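# Place rubber disc under hardness tester gauge foot

## Task

Set the grey rubber disc onto the round table of the hardness tester so that the gauge's foot sits on top of the disc, then release it from the gripper.

## Robot and tools

Robot: two arms, left_arm and right_arm, each ending in a two-finger gripper. The fingers extend along the gripper's own +z axis and close or spread along its y axis. The reported hand position is the point between the finger pads, roughly 1 cm short of the tips.

Scene frame: one frame shared by both arms. Origin sits on the table surface midway between the arms; +z is up, +x reaches out across the table, and left_arm is mounted on the +y side. The arm names do not tell you which side of a picture something is on. Each result has a state line `left_arm: …` | `right_arm: …` with end_effector_position (metres) and end_effector_quat_wxyz per gripper. Printed positions can be somewhat wrong, especially when the arm is stretched far.

Row format (used by both execute_actions and move): 14 numbers, each between -1 and 1, always all 14 even if one arm is idle. First 7 are left_arm: dx, dy, dz, rx, ry, rz, opening; next 7 are the same for right_arm. dx..rz are an offset, not a pose: they are expressed in that gripper's own axes and counted from the gripper pose shown in the most recent result that reports it (before any such result exists, or for a second or later call within one reply, counted from where the arm is when the action begins). Scale: 1.0 equals 0.6 m of translation or 180 degrees of rotation; rx, ry, rz form a single rotation vector. Opening is absolute, not an offset: +1 is fully open (0.094 m), -1 is shut.

execute_actions: argument actions is a list holding at most one item. Empty list [] just reports the state. An action item {"rows": [[14 numbers], ...], "steps": n} runs n control steps (1 to 15, default 15, each 1/30 s); each row covers one step and the final row repeats to fill the rest. Every row is measured from the same base pose, not chained from the row before. A wait item {"steps": n} (up to 300) commands nothing and returns once n steps have elapsed since the previous result, your reply time included. Optional pictures (boolean) controls whether camera images are returned; by default they are. A rejected call sends nothing.

move: argument target is one 14-number row as above (offsets from the last reported poses, openings absolute). Optional speed in m/s, 0.002 to 0.5, default 0.25; turning is capped at twice that value in rad/s. Both grippers follow straight paths that finish together, lasting 0.5 to 10 s; longer paths are cut off at 10 s. Openings are sent when the move starts. Paths ignore obstacles and the other arm, grippers can lag, drift or overshoot the speed (more when an arm is almost straight). Faster motion and targets set deeper past a contact mean harder impacts and pushes. The result adds a move: line with the outcome (done, off_target, moving, held, fault) and any limits (paced = the sent pose was clipped; held = some steps were blocked, after which the arm may jump fast), plus each gripper's remaining distance to its target.

wait: seconds from 0 to 10; the robot gets nothing new meanwhile.

zoom_image: camera is cam_left_wrist or cam_right_wrist; region [x0, y0, x1, y1] in pixels of that camera's 616x616 image, top-left is (0,0), at most 504 by 504. Both cameras are wrist-mounted fisheyes (fx≈208, cx≈312, cy≈309–311, about 100° max angle).

finished_scene: argument scene is the number of the current scene; it ends and grades the scene permanently, so call it only after the disc is placed and released and things have settled.

Controller behaviour: each step the commanded pose is limited to within 70 mm and 16 degrees of the measured pose, then solved by damped inverse kinematics, favouring position over orientation. After an action ends an arm only continues to its last clipped pose, so large motions need several calls; read the resulting pose and send the remainder. Arms tend to finish a centimetre or more low. Sending zeros repeatedly is not a hold: it pulls the arm back toward its reference and can let it sag. To keep an arm in place, send the correction back to its desired pose in the first call of a reply and zeros afterwards, aiming higher if it keeps drooping. A 'pose unreachable' line and HELD marks mean the clearance check altered or blocked what you sent. Hand target lines show where the controller is now steering each gripper. Joint ranges are limited (e.g. wrist roll ±2.094 rad, shoulder and elbow 0 to 3.142).

Gripping: grip_measured is the measured finger gap on the opening scale (readings may be off by about 1 mm). To hold the disc, command an opening about 0.03 below grip_measured; smaller differences grip more gently. Pads press roughly 50–62 N, less on very thin parts, with a brief spike at first contact.

Heat: holding loads warms the motors. MOTOR HOT appears from 75 °C; at 90 °C that arm is halted for 10 s; at 100 °C it goes limp and falls. Avoid holding objects longer than needed.

Avoid: dropping or knocking anything off the table, letting the arms collide or push each other, slamming into the tester or table, and very hard presses. Occasional external tugs on a held part or pushes on loose objects may occur; check the pictures after each step.

Each tool is called as name([rows], argument=value, ...), one row to a line, values as JSON.

## Session

execute_actions(actions=[])

Scene clock: 0.00 s of 5400.00 s.
left_arm: end_effector_position=(+0.3786, +0.3228, +0.1400) grip_measured=+1.000 end_effector_quat_wxyz=(+0.470, -0.530, +0.630, +0.318) | right_arm: end_effector_position=(+0.3000, -0.5184, +0.1334) grip_measured=+1.000 end_effector_quat_wxyz=(+0.143, +0.885, +0.334, +0.290)
Joint positions: left_arm=[-0.362  2.141  1.627 -1.21  -1.202 -1.838  0.094] | right_arm=[-0.999  1.368  0.964 -0.668 -0.451  1.648  0.094]
Joint velocities: left_arm=[-0.017 -0.007  0.002 -0.007 -0.066  0.022  0.   ] | right_arm=[ 0.007 -0.007  0.012  0.007 -0.051 -0.007  0.   ]
Hand target (left_arm): +0.380, +0.324, +0.151; +0.481, -0.530, +0.624, +0.315
Hand target (right_arm): +0.303, -0.521, +0.142; +0.156, +0.880, +0.337, +0.295

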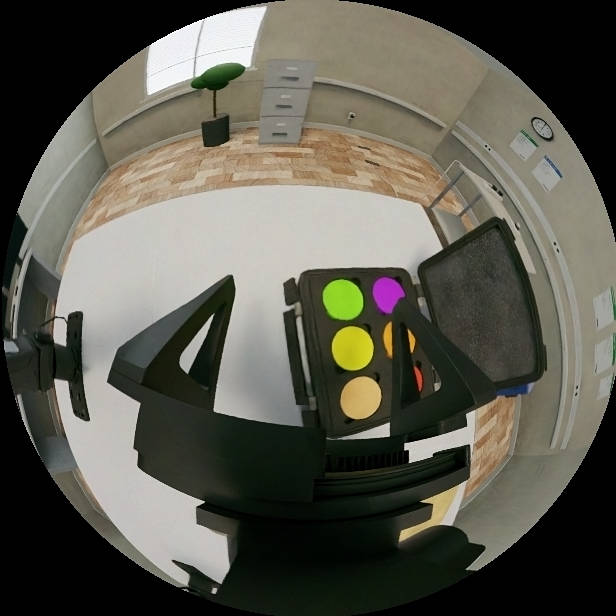

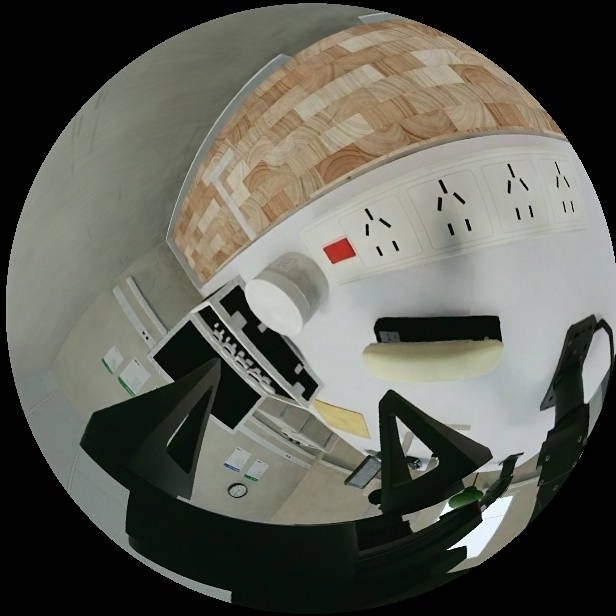

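move(target=[-0.3895,0.1335,-0.3303,0.311,0.204,0.301,1,0.4503,-0.1567,-0.455,0.042,0.0424,-0.763,1], speed=0.2)

Scene clock: 19.83 s of 5400.00 s.
left_arm: end_effector_position=(+0.2614, +0.2478, +0.4071) grip_measured=+1.000 end_effector_quat_wxyz=(+0.366, -0.002, +0.931, -0.017) | right_arm: end_effector_position=(+0.2503, -0.2552, +0.4189) grip_measured=+1.000 end_effector_quat_wxyz=(+0.407, +0.000, +0.910, +0.077)
Joint positions: left_arm=[-0.241  1.472  2.202 -1.559 -0.115 -0.173  0.094] | right_arm=[ 0.268  1.17   1.997 -1.552  0.143  0.314  0.094]
Joint velocities: left_arm=[ 0.017 -0.017 -0.007  0.037 -0.051 -0.007  0.   ] | right_arm=[-0.002  0.002 -0.012  0.037 -0.007 -0.066  0.   ]
Hand target (left_arm): +0.254, +0.250, +0.419; +0.383, -0.000, +0.923, -0.022
Hand target (right_arm): +0.250, -0.255, +0.425; +0.416, -0.007, +0.906, +0.074
Off the commanded pose (left_arm): 0.017 m, 13 deg.
Off the commanded pose (right_arm): 0.005 m, 20 deg; orientation clipped at the last step of the last action.
joint sent to its limit (left arm) — the command would take joint 4 (wrist pitch) past its lower limit, so that joint was sent only as far as its limit.
joint sent to its limit (right arm) — the command would take joint 4 (wrist pitch) past its lower limit, so that joint was sent only as far as its limit.
After step 90, 10.30 s passed at rest.
move: off_target (left_arm, right_arm); limits=paced

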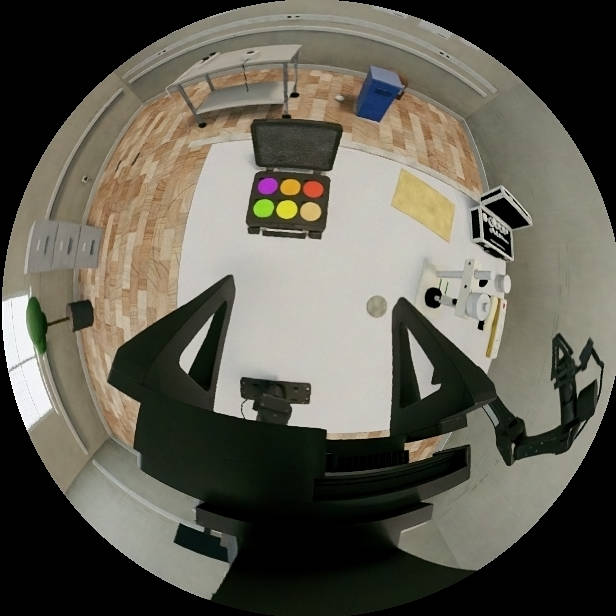

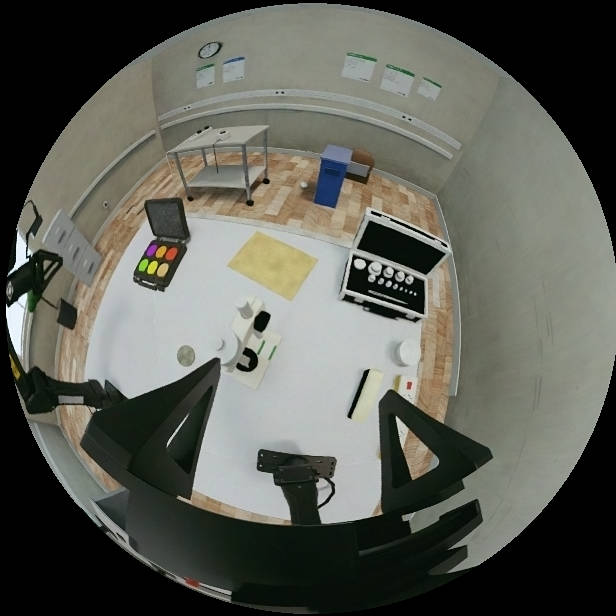

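zoom_image(camera="cam_left_wrist", region=[340, 230, 540, 370])

zoom_image(camera="cam_right_wrist", region=[160, 280, 320, 400])

Region (340, 230, 540, 370) of cam_left_wrist's 616x616 image, scaled by 2.520, with more detail than that image has; it fills the top 353 rows of this view, and the rest is white.

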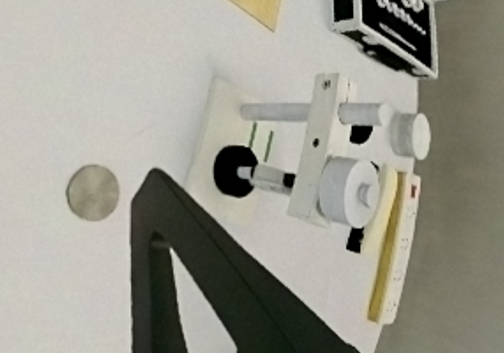

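Region (160, 280, 320, 400) of cam_right_wrist's 616x616 image, scaled by 3.150, with more detail than that image has; it fills the top 378 rows of this view, and the rest is white.

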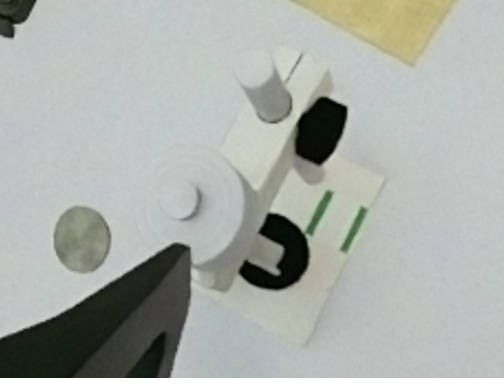

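move(target=[0.415,-0.125,0.274,0.203,-0.0055,0.2246,1,-0.0074,0.0014,-0.0066,0,0,0,1], speed=0.2)

Scene clock: 42.30 s of 5400.00 s.
left_arm: end_effector_position=(+0.1865, +0.1686, +0.1168) grip_measured=+1.000 end_effector_quat_wxyz=(+0.332, +0.424, +0.826, -0.170) | right_arm: end_effector_position=(+0.2504, -0.2557, +0.4189) grip_measured=+1.000 end_effector_quat_wxyz=(+0.407, -0.000, +0.910, +0.076)
Joint positions: left_arm=[-0.179  0.949  0.593 -0.623  0.517  0.636  0.094] | right_arm=[ 0.269  1.17   1.997 -1.552  0.146  0.312  0.094]
Joint velocities: left_arm=[ 0.007  0.002 -0.002  0.022  0.066  0.037  0.   ] | right_arm=[-0.002  0.007 -0.022 -0.051  0.007  0.007  0.   ]
Hand target (left_arm): +0.188, +0.167, +0.117; +0.336, +0.426, +0.821, -0.177
Hand target (right_arm): +0.250, -0.255, +0.425; +0.413, -0.000, +0.907, +0.080
Off the commanded pose (left_arm): 0.007 m, 1 deg.
Off the commanded pose (right_arm): 0.006 m, 0 deg.
joint sent to its limit (right arm) — the command would take joint 4 (wrist pitch) past its lower limit, so that joint was sent only as far as its limit.
After step 90, 16.47 s passed at rest.
move: done

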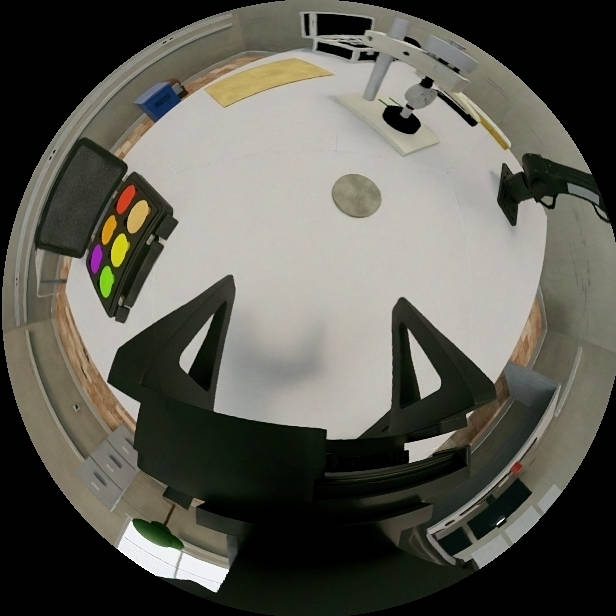

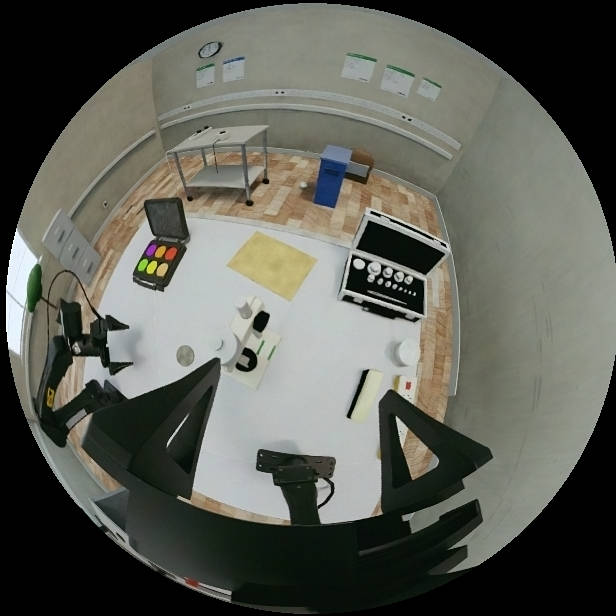

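zoom_image(camera="cam_left_wrist", region=[300, 0, 520, 230])

Region (300, 0, 520, 230) of cam_left_wrist's 616x616 image, scaled by 2.191, with more detail than that image has; it fills the left 482 columns of this view, and the rest is white.

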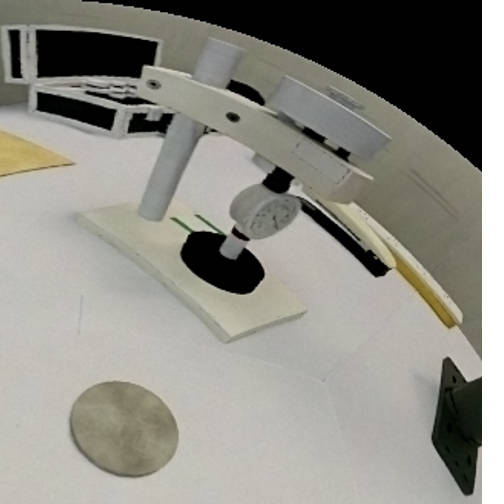

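move(target=[0.004,-0.0723,0.1467,0,0,0,1,-0.0074,0.0014,-0.0066,0,0,0,1], speed=0.15)

Scene clock: 57.97 s of 5400.00 s.
left_arm: end_effector_position=(+0.1857, +0.0984, +0.0542) grip_measured=+1.000 end_effector_quat_wxyz=(+0.333, +0.426, +0.825, -0.168) | right_arm: end_effector_position=(+0.2504, -0.2557, +0.4189) grip_measured=+1.000 end_effector_quat_wxyz=(+0.407, -0.000, +0.910, +0.076)
Joint positions: left_arm=[-0.578  1.155  0.398 -0.09   0.268  0.3    0.094] | right_arm=[ 0.269  1.17   1.997 -1.552  0.146  0.312  0.094]
Joint velocities: left_arm=[ 0.002 -0.017  0.007  0.007 -0.051 -0.066  0.   ] | right_arm=[-0.007 -0.007 -0.027 -0.007 -0.037 -0.066  0.   ]
Hand target (left_arm): +0.185, +0.097, +0.052; +0.332, +0.424, +0.826, -0.168
Hand target (right_arm): +0.250, -0.256, +0.425; +0.414, -0.001, +0.907, +0.078
Off the commanded pose (left_arm): 0.004 m, 0 deg.
Off the commanded pose (right_arm): 0.006 m, 0 deg.
joint sent to its limit (right arm) — the command would take joint 4 (wrist pitch) past its lower limit, so that joint was sent only as far as its limit.
After step 90, 11.23 s passed at rest.
move: done

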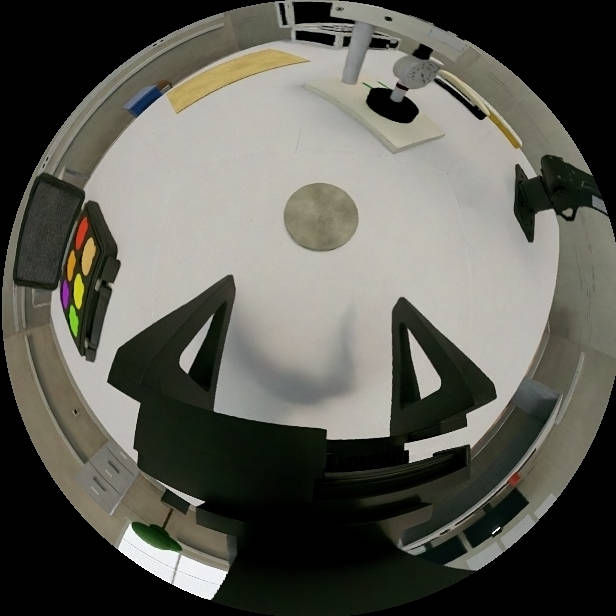

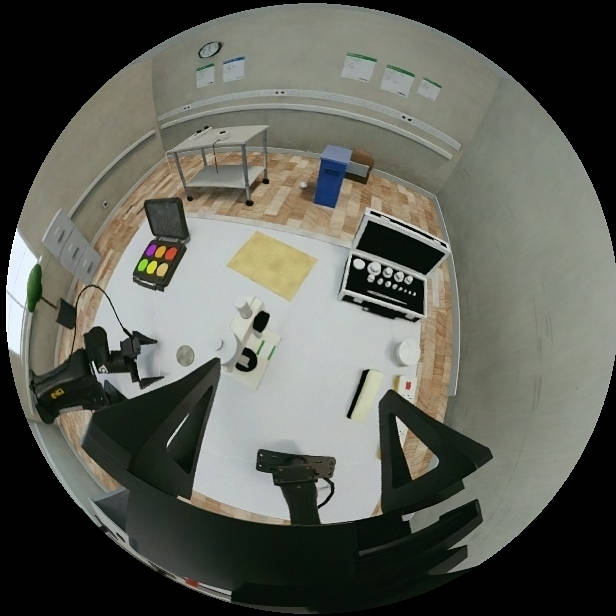

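move(target=[-0.0358,0.005,0.0972,0,0,0,1,-0.0074,0.0014,-0.0066,0,0,0,1], speed=0.1)

Scene clock: 63.37 s of 5400.00 s.
left_arm: end_effector_position=(+0.2104, +0.0641, +0.0190) grip_measured=+1.000 end_effector_quat_wxyz=(+0.317, +0.429, +0.830, -0.166) | right_arm: end_effector_position=(+0.2504, -0.2557, +0.4189) grip_measured=+1.000 end_effector_quat_wxyz=(+0.407, -0.000, +0.910, +0.076)
Joint positions: left_arm=[-0.652  1.486  0.471  0.147  0.221  0.248  0.094] | right_arm=[ 0.269  1.17   1.997 -1.552  0.146  0.312  0.094]
Joint velocities: left_arm=[-0.017 -0.007 -0.002 -0.081 -0.051  0.022  0.   ] | right_arm=[ 0.002 -0.007 -0.002 -0.066  0.007 -0.081  0.   ]
Hand target (left_arm): +0.220, +0.055, +0.029; +0.333, +0.426, +0.824, -0.168
Hand target (right_arm): +0.250, -0.256, +0.425; +0.414, -0.001, +0.907, +0.078
Off the commanded pose (left_arm): 0.016 m, 2 deg.
Off the commanded pose (right_arm): 0.006 m, 0 deg.
joint sent to its limit (right arm) — the command would take joint 4 (wrist pitch) past its lower limit, so that joint was sent only as far as its limit.
After step 90, 1.20 s passed at rest.
move: off_target (left_arm)

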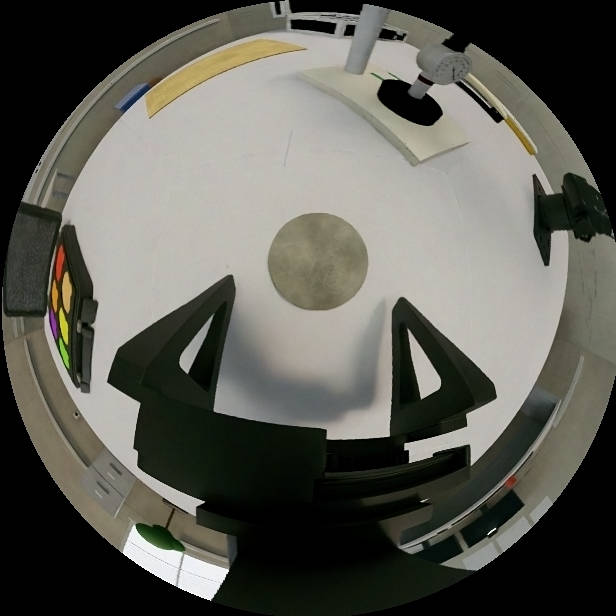

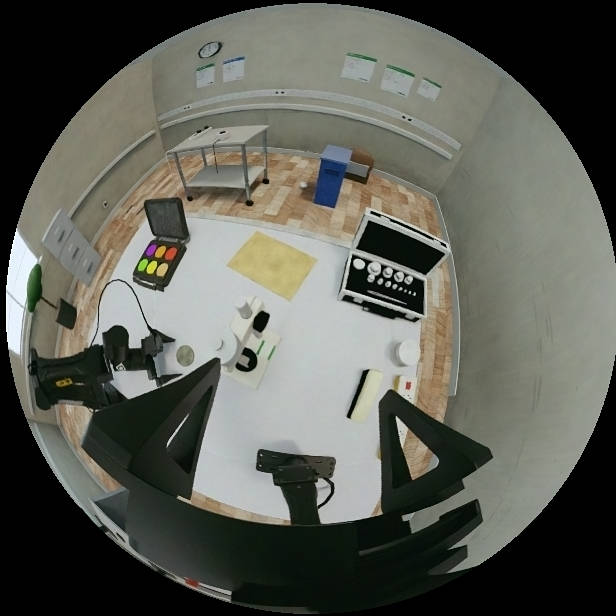

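move(target=[-0.0557,0.002,0.0278,0,-0.011,0,1,-0.0074,0.0014,-0.0066,0,0,0,1], speed=0.05)

Scene clock: 67.97 s of 5400.00 s.
left_arm: end_effector_position=(+0.2233, +0.0439, +0.0202) grip_measured=+1.000 end_effector_quat_wxyz=(+0.316, +0.429, +0.829, -0.171) | right_arm: end_effector_position=(+0.2504, -0.2557, +0.4189) grip_measured=+1.000 end_effector_quat_wxyz=(+0.407, -0.000, +0.910, +0.076)
Joint positions: left_arm=[-0.68   1.571  0.554  0.156  0.213  0.223  0.094] | right_arm=[ 0.269  1.17   1.997 -1.552  0.146  0.312  0.094]
Joint velocities: left_arm=[-0.002 -0.007  0.017 -0.051 -0.051 -0.095  0.   ] | right_arm=[-0.007  0.002 -0.007 -0.051 -0.022 -0.022  0.   ]
Hand target (left_arm): +0.232, +0.036, +0.029; +0.331, +0.426, +0.824, -0.173
Hand target (right_arm): +0.250, -0.256, +0.425; +0.414, -0.001, +0.907, +0.078
Off the commanded pose (left_arm): 0.015 m, 2 deg.
Off the commanded pose (right_arm): 0.006 m, 0 deg.
joint sent to its limit (right arm) — the command would take joint 4 (wrist pitch) past its lower limit, so that joint was sent only as far as its limit.
After step 90, 0.57 s passed at rest.
move: off_target (left_arm)

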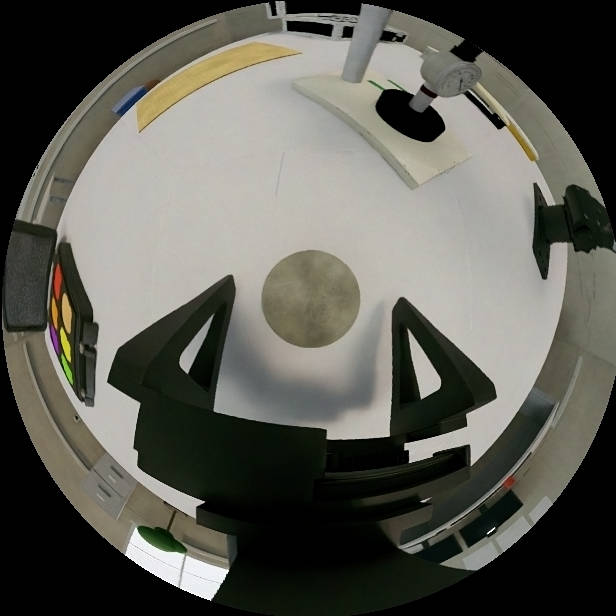

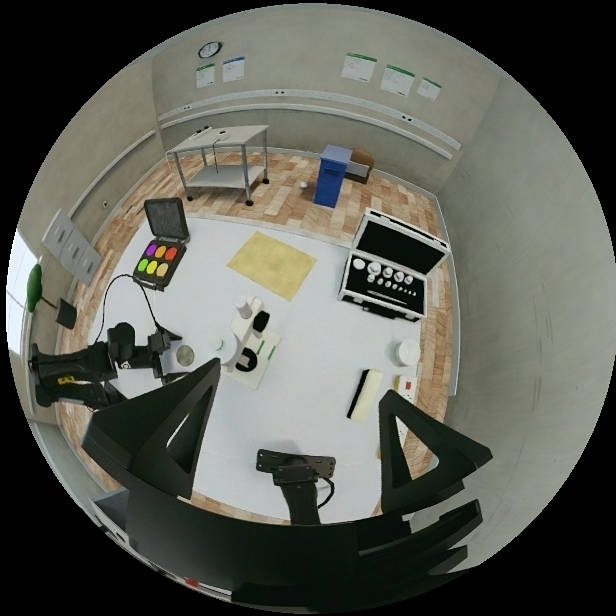

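move(target=[-0.0127,0.005,0.0158,0,-0.011,0,1,-0.0074,0.0014,-0.0066,0,0,0,1], speed=0.03)

zoom_image(camera="cam_right_wrist", region=[100, 300, 240, 400])

Scene clock: 71.80 s of 5400.00 s.
left_arm: end_effector_position=(+0.2284, +0.0402, +0.0146) grip_measured=+1.000 end_effector_quat_wxyz=(+0.323, +0.428, +0.827, -0.172) | right_arm: end_effector_position=(+0.2504, -0.2557, +0.4189) grip_measured=+1.000 end_effector_quat_wxyz=(+0.407, -0.000, +0.910, +0.076)
Joint positions: left_arm=[-0.68   1.615  0.554  0.214  0.212  0.222  0.094] | right_arm=[ 0.269  1.17   1.997 -1.552  0.146  0.312  0.094]
Joint velocities: left_arm=[-0.012 -0.007 -0.002  0.022 -0.022 -0.051  0.   ] | right_arm=[-0.002 -0.017 -0.002  0.037  0.007 -0.051  0.   ]
Hand target (left_arm): +0.232, +0.036, +0.019; +0.330, +0.426, +0.823, -0.179
Hand target (right_arm): +0.250, -0.256, +0.425; +0.414, -0.001, +0.907, +0.078
Off the commanded pose (left_arm): 0.007 m, 1 deg.
Off the commanded pose (right_arm): 0.006 m, 0 deg.
joint sent to its limit (right arm) — the command would take joint 4 (wrist pitch) past its lower limit, so that joint was sent only as far as its limit.
move: done

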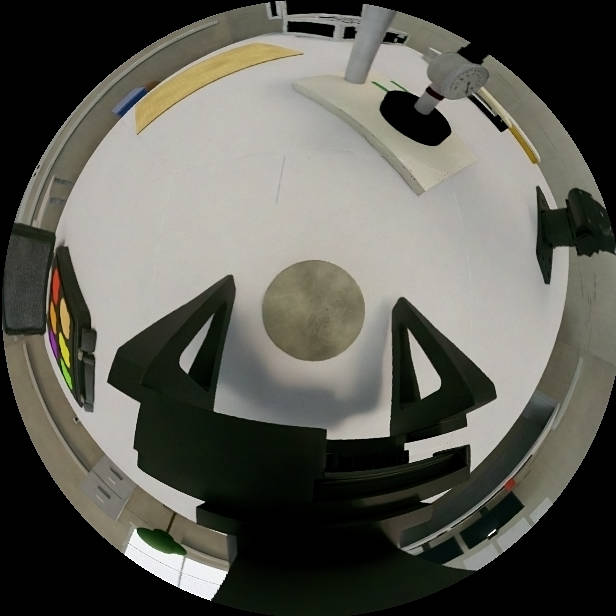

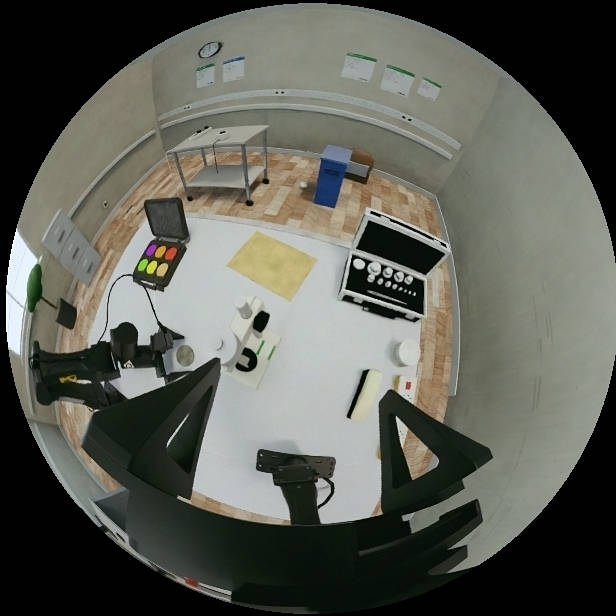

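Region (100, 300, 240, 400) of cam_right_wrist's 616x616 image, scaled by 3.600, with more detail than that image has; it fills the top 360 rows of this view, and the rest is white.

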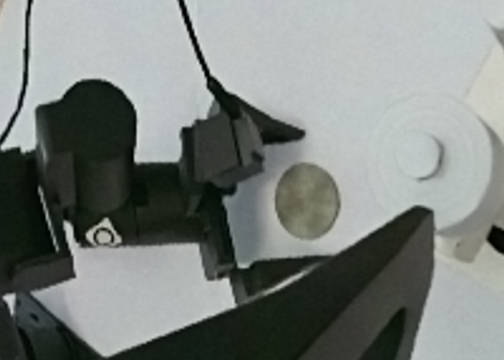

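move(target=[0.0139,0,0.0053,0,0,0,1,-0.0074,0.0014,-0.0066,0,0,0,1], speed=0.02)

Scene clock: 77.00 s of 5400.00 s.
left_arm: end_effector_position=(+0.2269, +0.0413, +0.0106) grip_measured=+1.000 end_effector_quat_wxyz=(+0.324, +0.428, +0.826, -0.172) | right_arm: end_effector_position=(+0.2504, -0.2557, +0.4189) grip_measured=+1.000 end_effector_quat_wxyz=(+0.407, -0.000, +0.910, +0.076)
Joint positions: left_arm=[-0.68   1.624  0.537  0.244  0.212  0.222  0.094] | right_arm=[ 0.269  1.17   1.997 -1.552  0.146  0.312  0.094]
Joint velocities: left_arm=[-0.012  0.007  0.017  0.007  0.066  0.022  0.   ] | right_arm=[-0.002  0.007 -0.002 -0.066 -0.007  0.022  0.   ]
Hand target (left_arm): +0.226, +0.043, +0.007; +0.323, +0.428, +0.827, -0.172
Hand target (right_arm): +0.250, -0.256, +0.425; +0.414, -0.001, +0.907, +0.078
Off the commanded pose (left_arm): 0.005 m, 0 deg.
Off the commanded pose (right_arm): 0.006 m, 0 deg.
joint sent to its limit (right arm) — the command would take joint 4 (wrist pitch) past its lower limit, so that joint was sent only as far as its limit.
After step 90, 1.47 s passed at rest.
move: done

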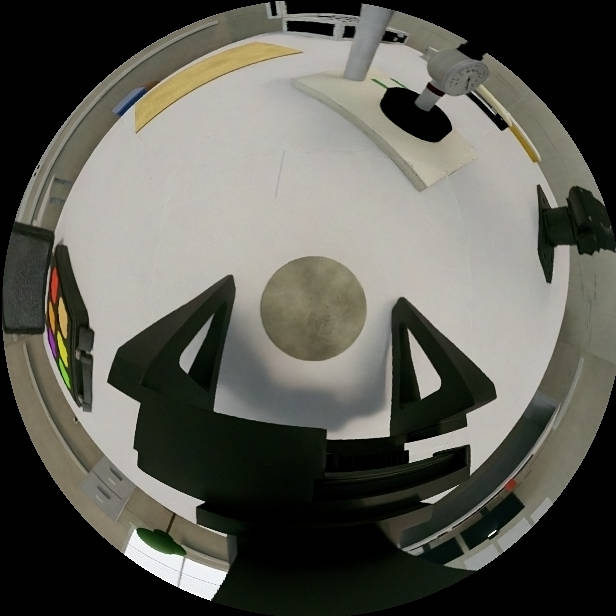

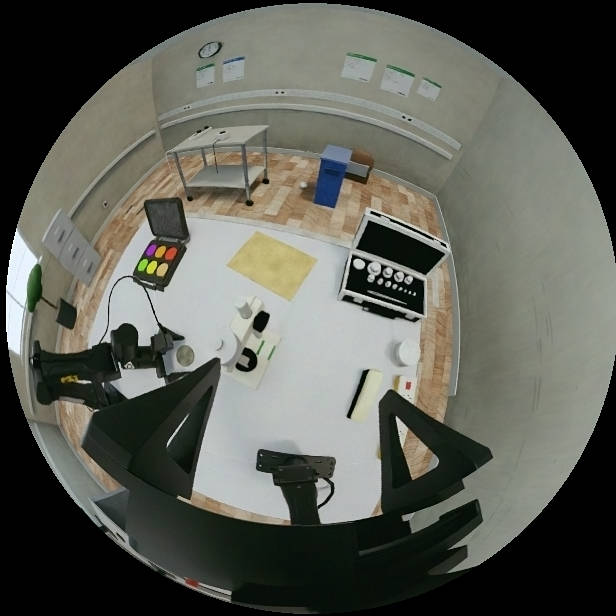

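move(target=[0.0153,0,0.0017,0,0,0,1,-0.0074,0.0014,-0.0066,0,0,0,1], speed=0.02)

Scene clock: 79.70 s of 5400.00 s.
left_arm: end_effector_position=(+0.2264, +0.0416, +0.0102) grip_measured=+1.000 end_effector_quat_wxyz=(+0.332, +0.427, +0.823, -0.174) | right_arm: end_effector_position=(+0.2504, -0.2557, +0.4189) grip_measured=+1.000 end_effector_quat_wxyz=(+0.407, -0.000, +0.910, +0.076)
Joint positions: left_arm=[-0.68   1.624  0.518  0.279  0.213  0.222  0.094] | right_arm=[ 0.269  1.17   1.997 -1.552  0.146  0.312  0.094]
Joint velocities: left_arm=[-0.012 -0.007  0.012  0.007 -0.081 -0.081  0.   ] | right_arm=[-0.002 -0.027  0.007  0.066  0.007 -0.066  0.   ]
Hand target (left_arm): +0.223, +0.046, +0.004; +0.324, +0.428, +0.826, -0.172
Hand target (right_arm): +0.250, -0.256, +0.425; +0.414, -0.001, +0.907, +0.078
Off the commanded pose (left_arm): 0.009 m, 1 deg.
Off the commanded pose (right_arm): 0.006 m, 0 deg.
joint sent to its limit (right arm) — the command would take joint 4 (wrist pitch) past its lower limit, so that joint was sent only as far as its limit.
move: done

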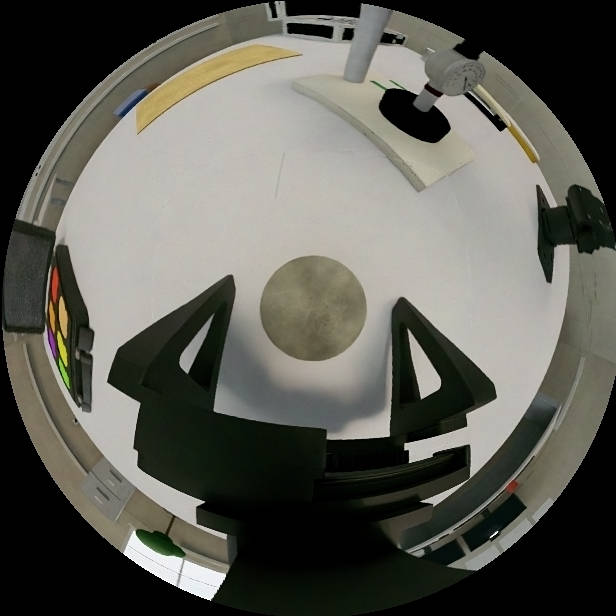

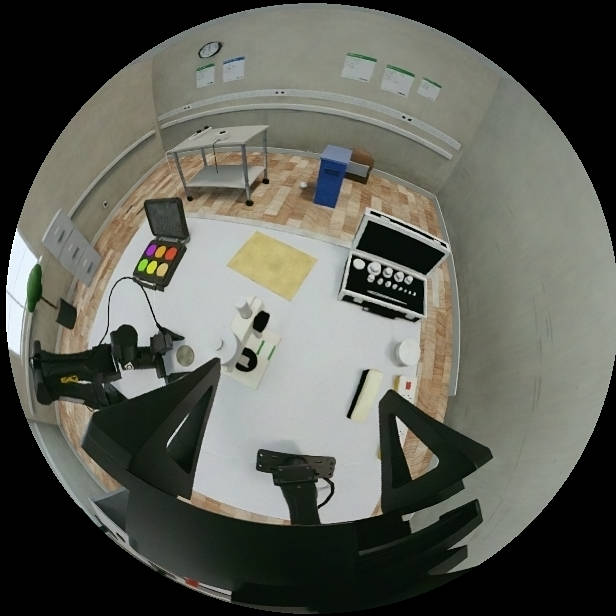

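move(target=[0.0098,0,-0.014,0,0.005,0,0.45,-0.0074,0.0014,-0.0066,0,0,0,1], speed=0.02)

Scene clock: 85.00 s of 5400.00 s.
left_arm: end_effector_position=(+0.2230, +0.0442, +0.0104) grip_measured=+0.452 end_effector_quat_wxyz=(+0.325, +0.428, +0.826, -0.172) | right_arm: end_effector_position=(+0.2504, -0.2557, +0.4189) grip_measured=+1.000 end_effector_quat_wxyz=(+0.407, -0.000, +0.910, +0.076)
Joint positions: left_arm=[-0.68   1.607  0.517  0.247  0.213  0.223  0.068] | right_arm=[ 0.269  1.17   1.997 -1.552  0.146  0.312  0.094]
Joint velocities: left_arm=[ 0.012 -0.007  0.012  0.007  0.022 -0.007 -0.001] | right_arm=[-0.012  0.002  0.002 -0.037 -0.022 -0.066  0.   ]
Hand target (left_arm): +0.221, +0.050, +0.012; +0.325, +0.429, +0.825, -0.170
Hand target (right_arm): +0.250, -0.256, +0.425; +0.414, -0.001, +0.907, +0.078
Off the commanded pose (left_arm): 0.006 m, 0 deg.
Off the commanded pose (right_arm): 0.006 m, 0 deg.
joint sent to its limit (right arm) — the command would take joint 4 (wrist pitch) past its lower limit, so that joint was sent only as far as its limit.
After step 90, 1.53 s passed at rest.
move: done

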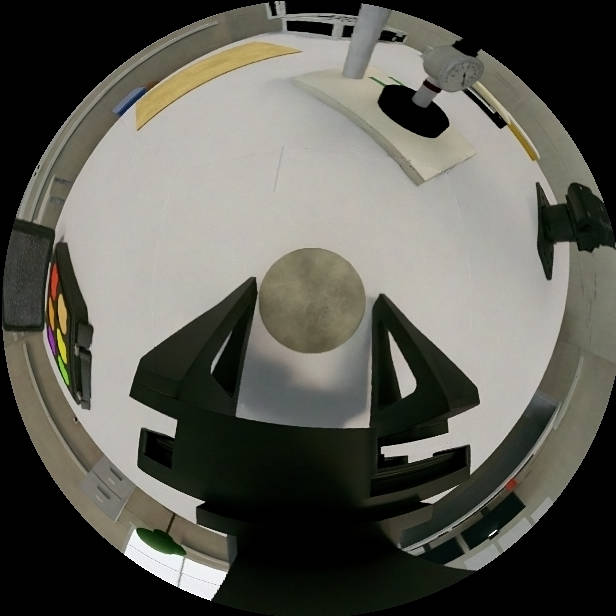

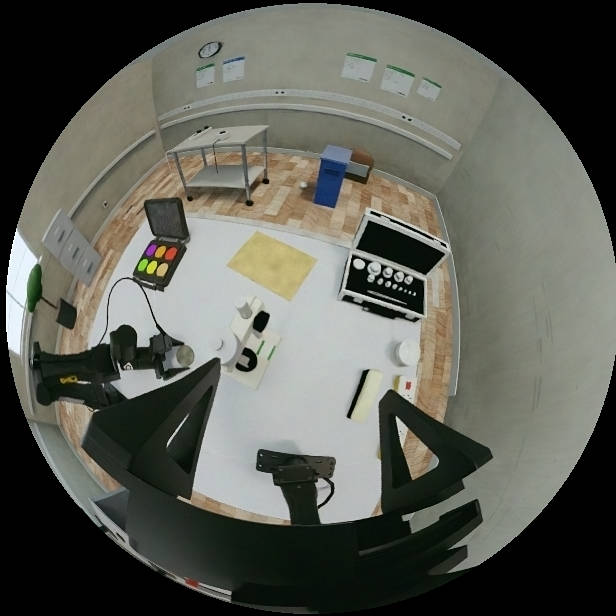

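move(target=[0,0,0,0,0,0,0.22,-0.0074,0.0014,-0.0066,0,0,0,1], speed=0.02)

Scene clock: 87.33 s of 5400.00 s.
left_arm: end_effector_position=(+0.2228, +0.0443, +0.0102) grip_measured=+0.240 end_effector_quat_wxyz=(+0.324, +0.429, +0.826, -0.172) | right_arm: end_effector_position=(+0.2504, -0.2557, +0.4189) grip_measured=+1.000 end_effector_quat_wxyz=(+0.407, -0.000, +0.910, +0.076)
Joint positions: left_arm=[-0.68   1.607  0.517  0.246  0.213  0.224  0.058] | right_arm=[ 0.269  1.17   1.997 -1.552  0.146  0.312  0.094]
Joint velocities: left_arm=[-0.007  0.002 -0.002 -0.007  0.022 -0.037 -0.001] | right_arm=[ 0.007  0.017  0.007  0.051 -0.037 -0.037  0.   ]
Hand target (left_arm): +0.223, +0.044, +0.010; +0.325, +0.428, +0.826, -0.172
Hand target (right_arm): +0.250, -0.256, +0.425; +0.414, -0.001, +0.907, +0.078
Off the commanded pose (left_arm): 0.000 m, 0 deg.
Off the commanded pose (right_arm): 0.006 m, 0 deg.
joint sent to its limit (right arm) — the command would take joint 4 (wrist pitch) past its lower limit, so that joint was sent only as far as its limit.
move: done

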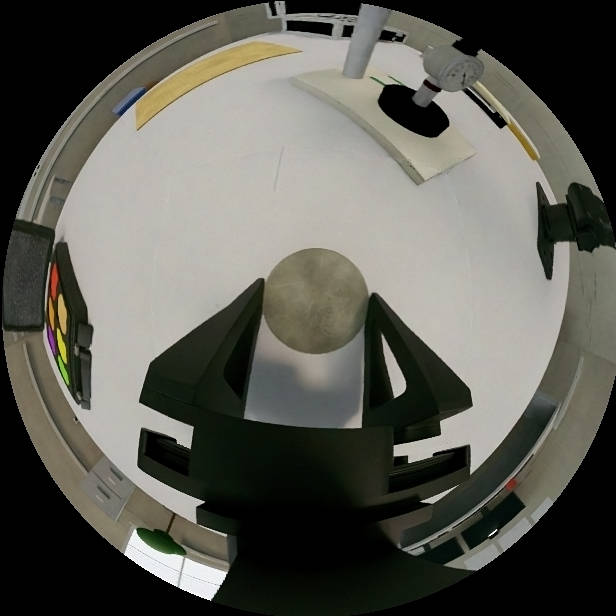

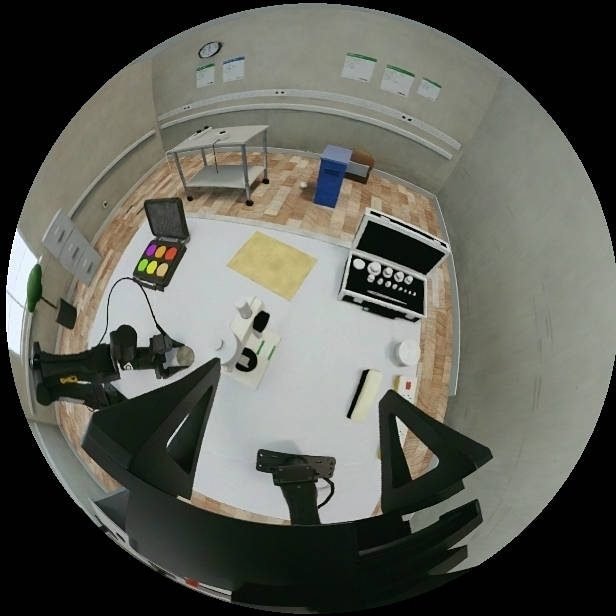

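move(target=[-0.068,0,-0.0735,0,0,0,0.205,0.1395,0.1662,0.0273,-0.1104,0.0592,-0.1747,1], speed=0.1)

Scene clock: 100.00 s of 5400.00 s.
left_arm: end_effector_position=(+0.2145, +0.0507, +0.0501) grip_measured=+0.240 end_effector_quat_wxyz=(+0.301, +0.430, +0.835, -0.168) | right_arm: end_effector_position=(+0.2016, -0.1546, +0.3569) grip_measured=+1.000 end_effector_quat_wxyz=(+0.313, -0.310, +0.891, +0.111)
Joint positions: left_arm=[-0.68   1.438  0.612 -0.07   0.213  0.224  0.058] | right_arm=[ 0.724  1.152  1.77  -1.517  0.098  0.129  0.094]
Joint velocities: left_arm=[-0.017  0.002 -0.017 -0.007 -0.007  0.037 -0.   ] | right_arm=[ 0.007 -0.007 -0.017 -0.081 -0.051 -0.022  0.   ]
Hand target (left_arm): +0.223, +0.044, +0.069; +0.324, +0.429, +0.826, -0.172
Hand target (right_arm): +0.199, -0.150, +0.360; +0.320, -0.320, +0.884, +0.121
Off the commanded pose (left_arm): 0.023 m, 3 deg.
Off the commanded pose (right_arm): 0.006 m, 2 deg.
After step 90, 6.00 s passed at rest.
move: off_target (left_arm)

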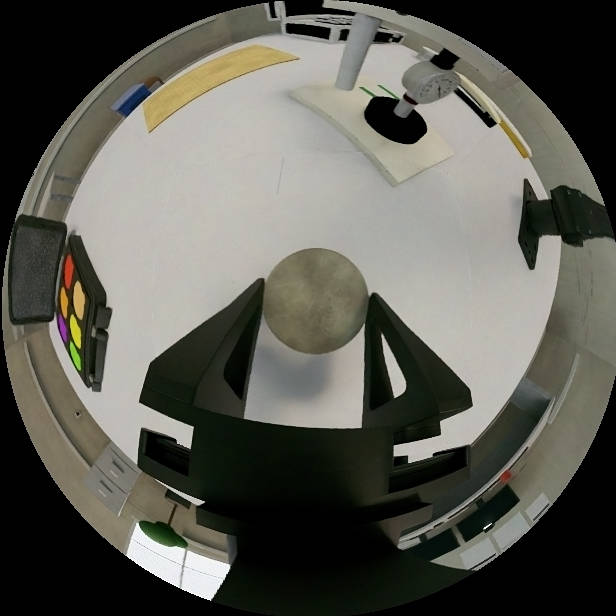

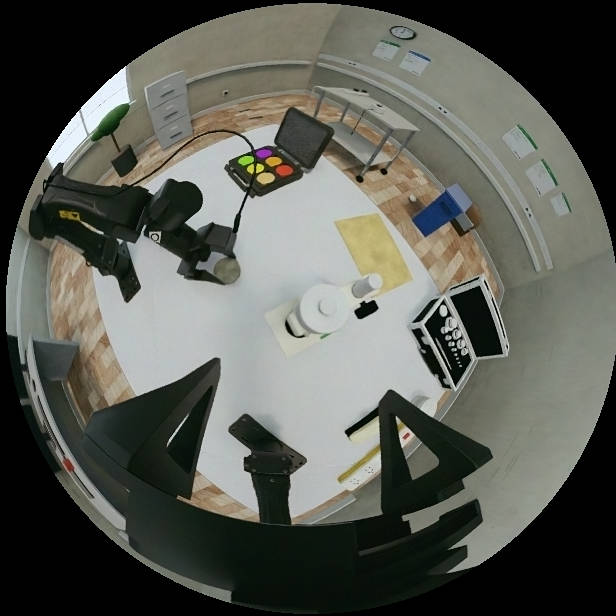

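move(target=[-0.0337,0,-0.0131,0,-0.016,0,0.205,-0.005,-0.0167,0.08,0,0,0,1], speed=0.1)

Scene clock: 104.73 s of 5400.00 s.
left_arm: end_effector_position=(+0.2140, +0.0511, +0.0496) grip_measured=+0.240 end_effector_quat_wxyz=(+0.299, +0.428, +0.836, -0.168) | right_arm: end_effector_position=(+0.2309, -0.1425, +0.3165) grip_measured=+1.000 end_effector_quat_wxyz=(+0.302, -0.311, +0.895, +0.103)
Joint positions: left_arm=[-0.68   1.438  0.612 -0.073  0.213  0.219  0.058] | right_arm=[ 0.641  1.152  1.571 -1.342  0.053  0.063  0.094]
Joint velocities: left_arm=[-0.012 -0.007 -0.012 -0.007 -0.051 -0.037  0.001] | right_arm=[ 0.002  0.007 -0.022  0.066 -0.022  0.007  0.   ]
Hand target (left_arm): +0.220, +0.043, +0.069; +0.321, +0.426, +0.827, -0.179
Hand target (right_arm): +0.233, -0.142, +0.321; +0.314, -0.310, +0.891, +0.110
Off the commanded pose (left_arm): 0.022 m, 3 deg.
Off the commanded pose (right_arm): 0.005 m, 2 deg.
After step 90, 0.70 s passed at rest.
move: off_target (left_arm)

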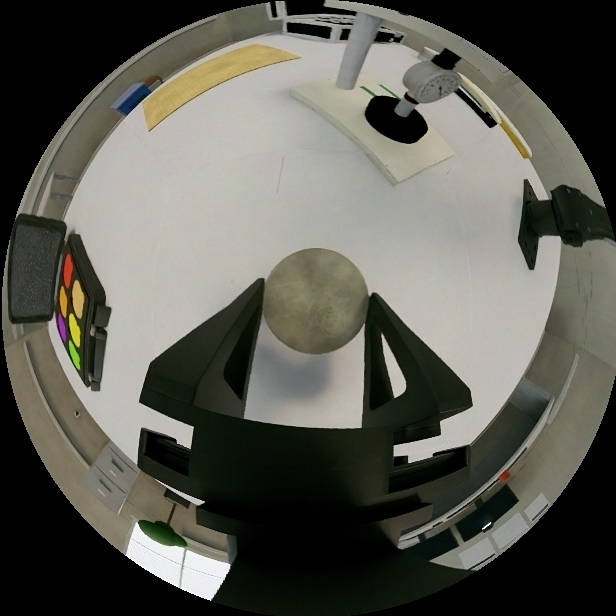

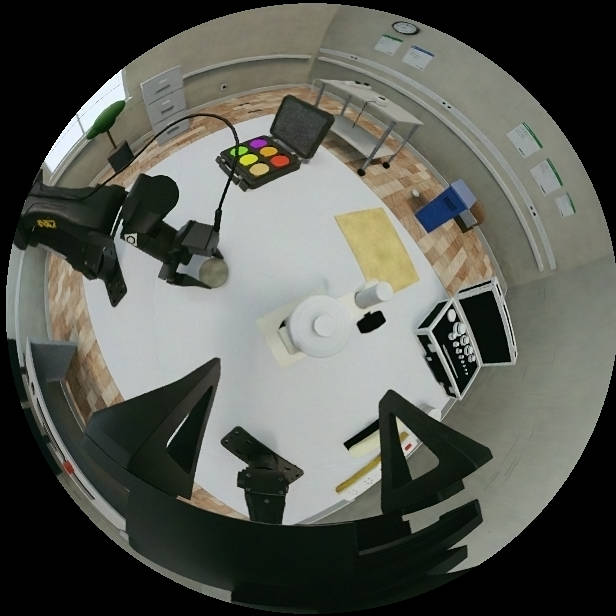

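move(target=[-0.0337,0,-0.0131,0,-0.016,0,0.205,0.01,-0.0067,0.0967,0,-0.008,0,1], speed=0.08)

Scene clock: 109.97 s of 5400.00 s.
left_arm: end_effector_position=(+0.2137, +0.0513, +0.0493) grip_measured=+0.240 end_effector_quat_wxyz=(+0.297, +0.426, +0.837, -0.169) | right_arm: end_effector_position=(+0.2557, -0.1261, +0.2573) grip_measured=+1.000 end_effector_quat_wxyz=(+0.296, -0.313, +0.898, +0.097)
Joint positions: left_arm=[-0.68   1.438  0.612 -0.075  0.213  0.215  0.058] | right_arm=[ 0.62   1.152  1.311 -1.099  0.046  0.044  0.094]
Joint velocities: left_arm=[ 0.002 -0.002 -0.002 -0.007  0.022 -0.007 -0.001] | right_arm=[0.012 0.002 0.002 0.022 0.037 0.051 0.   ]
Hand target (left_arm): +0.220, +0.043, +0.068; +0.319, +0.424, +0.828, -0.179
Hand target (right_arm): +0.256, -0.127, +0.266; +0.314, -0.310, +0.891, +0.106
Off the commanded pose (left_arm): 0.022 m, 3 deg.
Off the commanded pose (right_arm): 0.010 m, 3 deg.
After step 90, 0.93 s passed at rest.
move: off_target (left_arm, right_arm)

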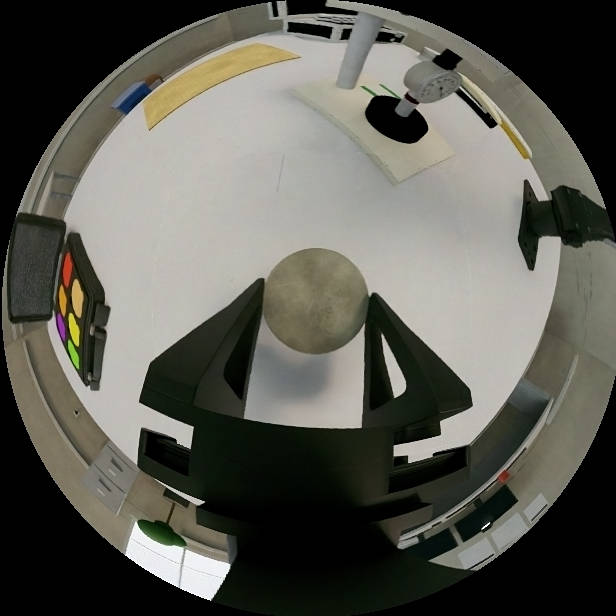

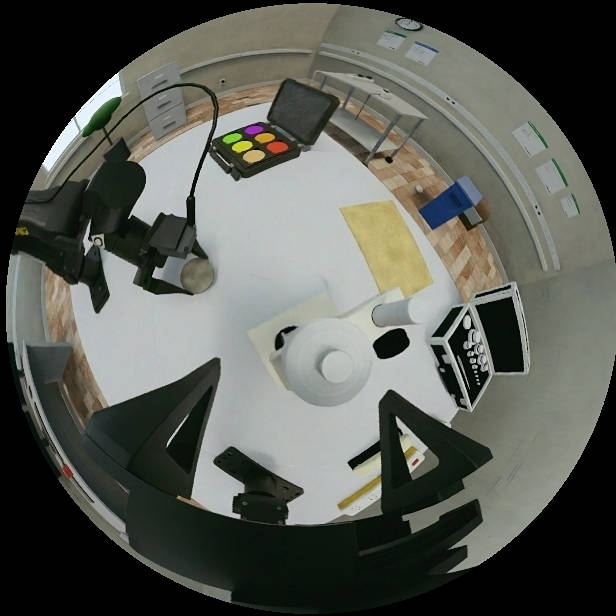

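zoom_image(camera="cam_right_wrist", region=[230, 270, 450, 430])

Region (230, 270, 450, 430) of cam_right_wrist's 616x616 image, scaled by 2.291, with more detail than that image has; it fills the top 367 rows of this view, and the rest is white.

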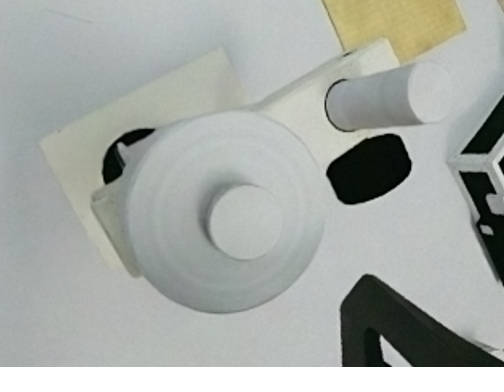

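move(target=[-0.0337,0.003,-0.0131,0,-0.017,0,0.205,-0.025,-0.0283,0,0,-0.012,0,1], speed=0.05)

Scene clock: 118.47 s of 5400.00 s.
left_arm: end_effector_position=(+0.2137, +0.0513, +0.0493) grip_measured=+0.240 end_effector_quat_wxyz=(+0.297, +0.426, +0.837, -0.169) | right_arm: end_effector_position=(+0.2680, -0.1369, +0.2592) grip_measured=+1.000 end_effector_quat_wxyz=(+0.302, -0.309, +0.897, +0.095)
Joint positions: left_arm=[-0.68   1.438  0.612 -0.075  0.213  0.215  0.058] | right_arm=[ 0.544  1.152  1.311 -1.085  0.011 -0.015  0.094]
Joint velocities: left_arm=[-0.012  0.012 -0.012 -0.007 -0.022  0.022  0.001] | right_arm=[-0.007 -0.022  0.007  0.051  0.022  0.007  0.   ]
Hand target (left_arm): +0.221, +0.044, +0.068; +0.320, +0.422, +0.829, -0.180
Hand target (right_arm): +0.275, -0.132, +0.266; +0.313, -0.311, +0.892, +0.102
Off the commanded pose (left_arm): 0.022 m, 3 deg.
Off the commanded pose (right_arm): 0.012 m, 2 deg.
After step 90, 4.73 s passed at rest.
move: off_target (left_arm, right_arm)

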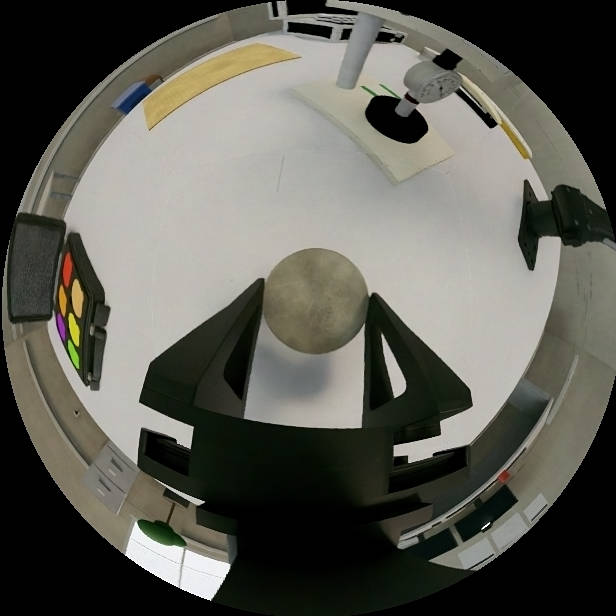

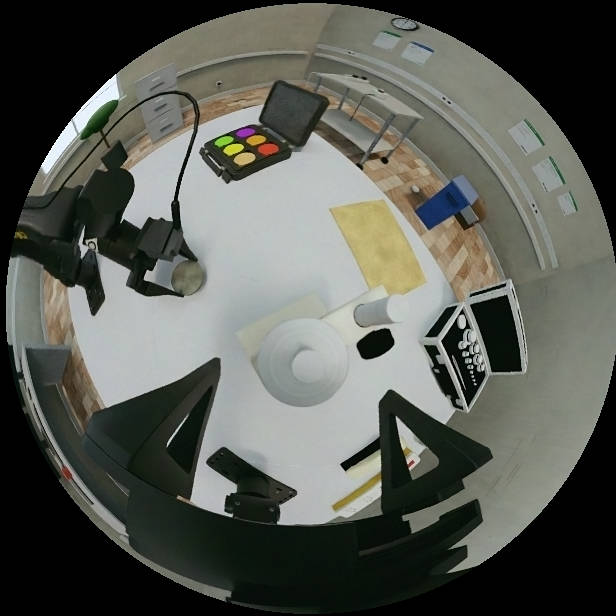

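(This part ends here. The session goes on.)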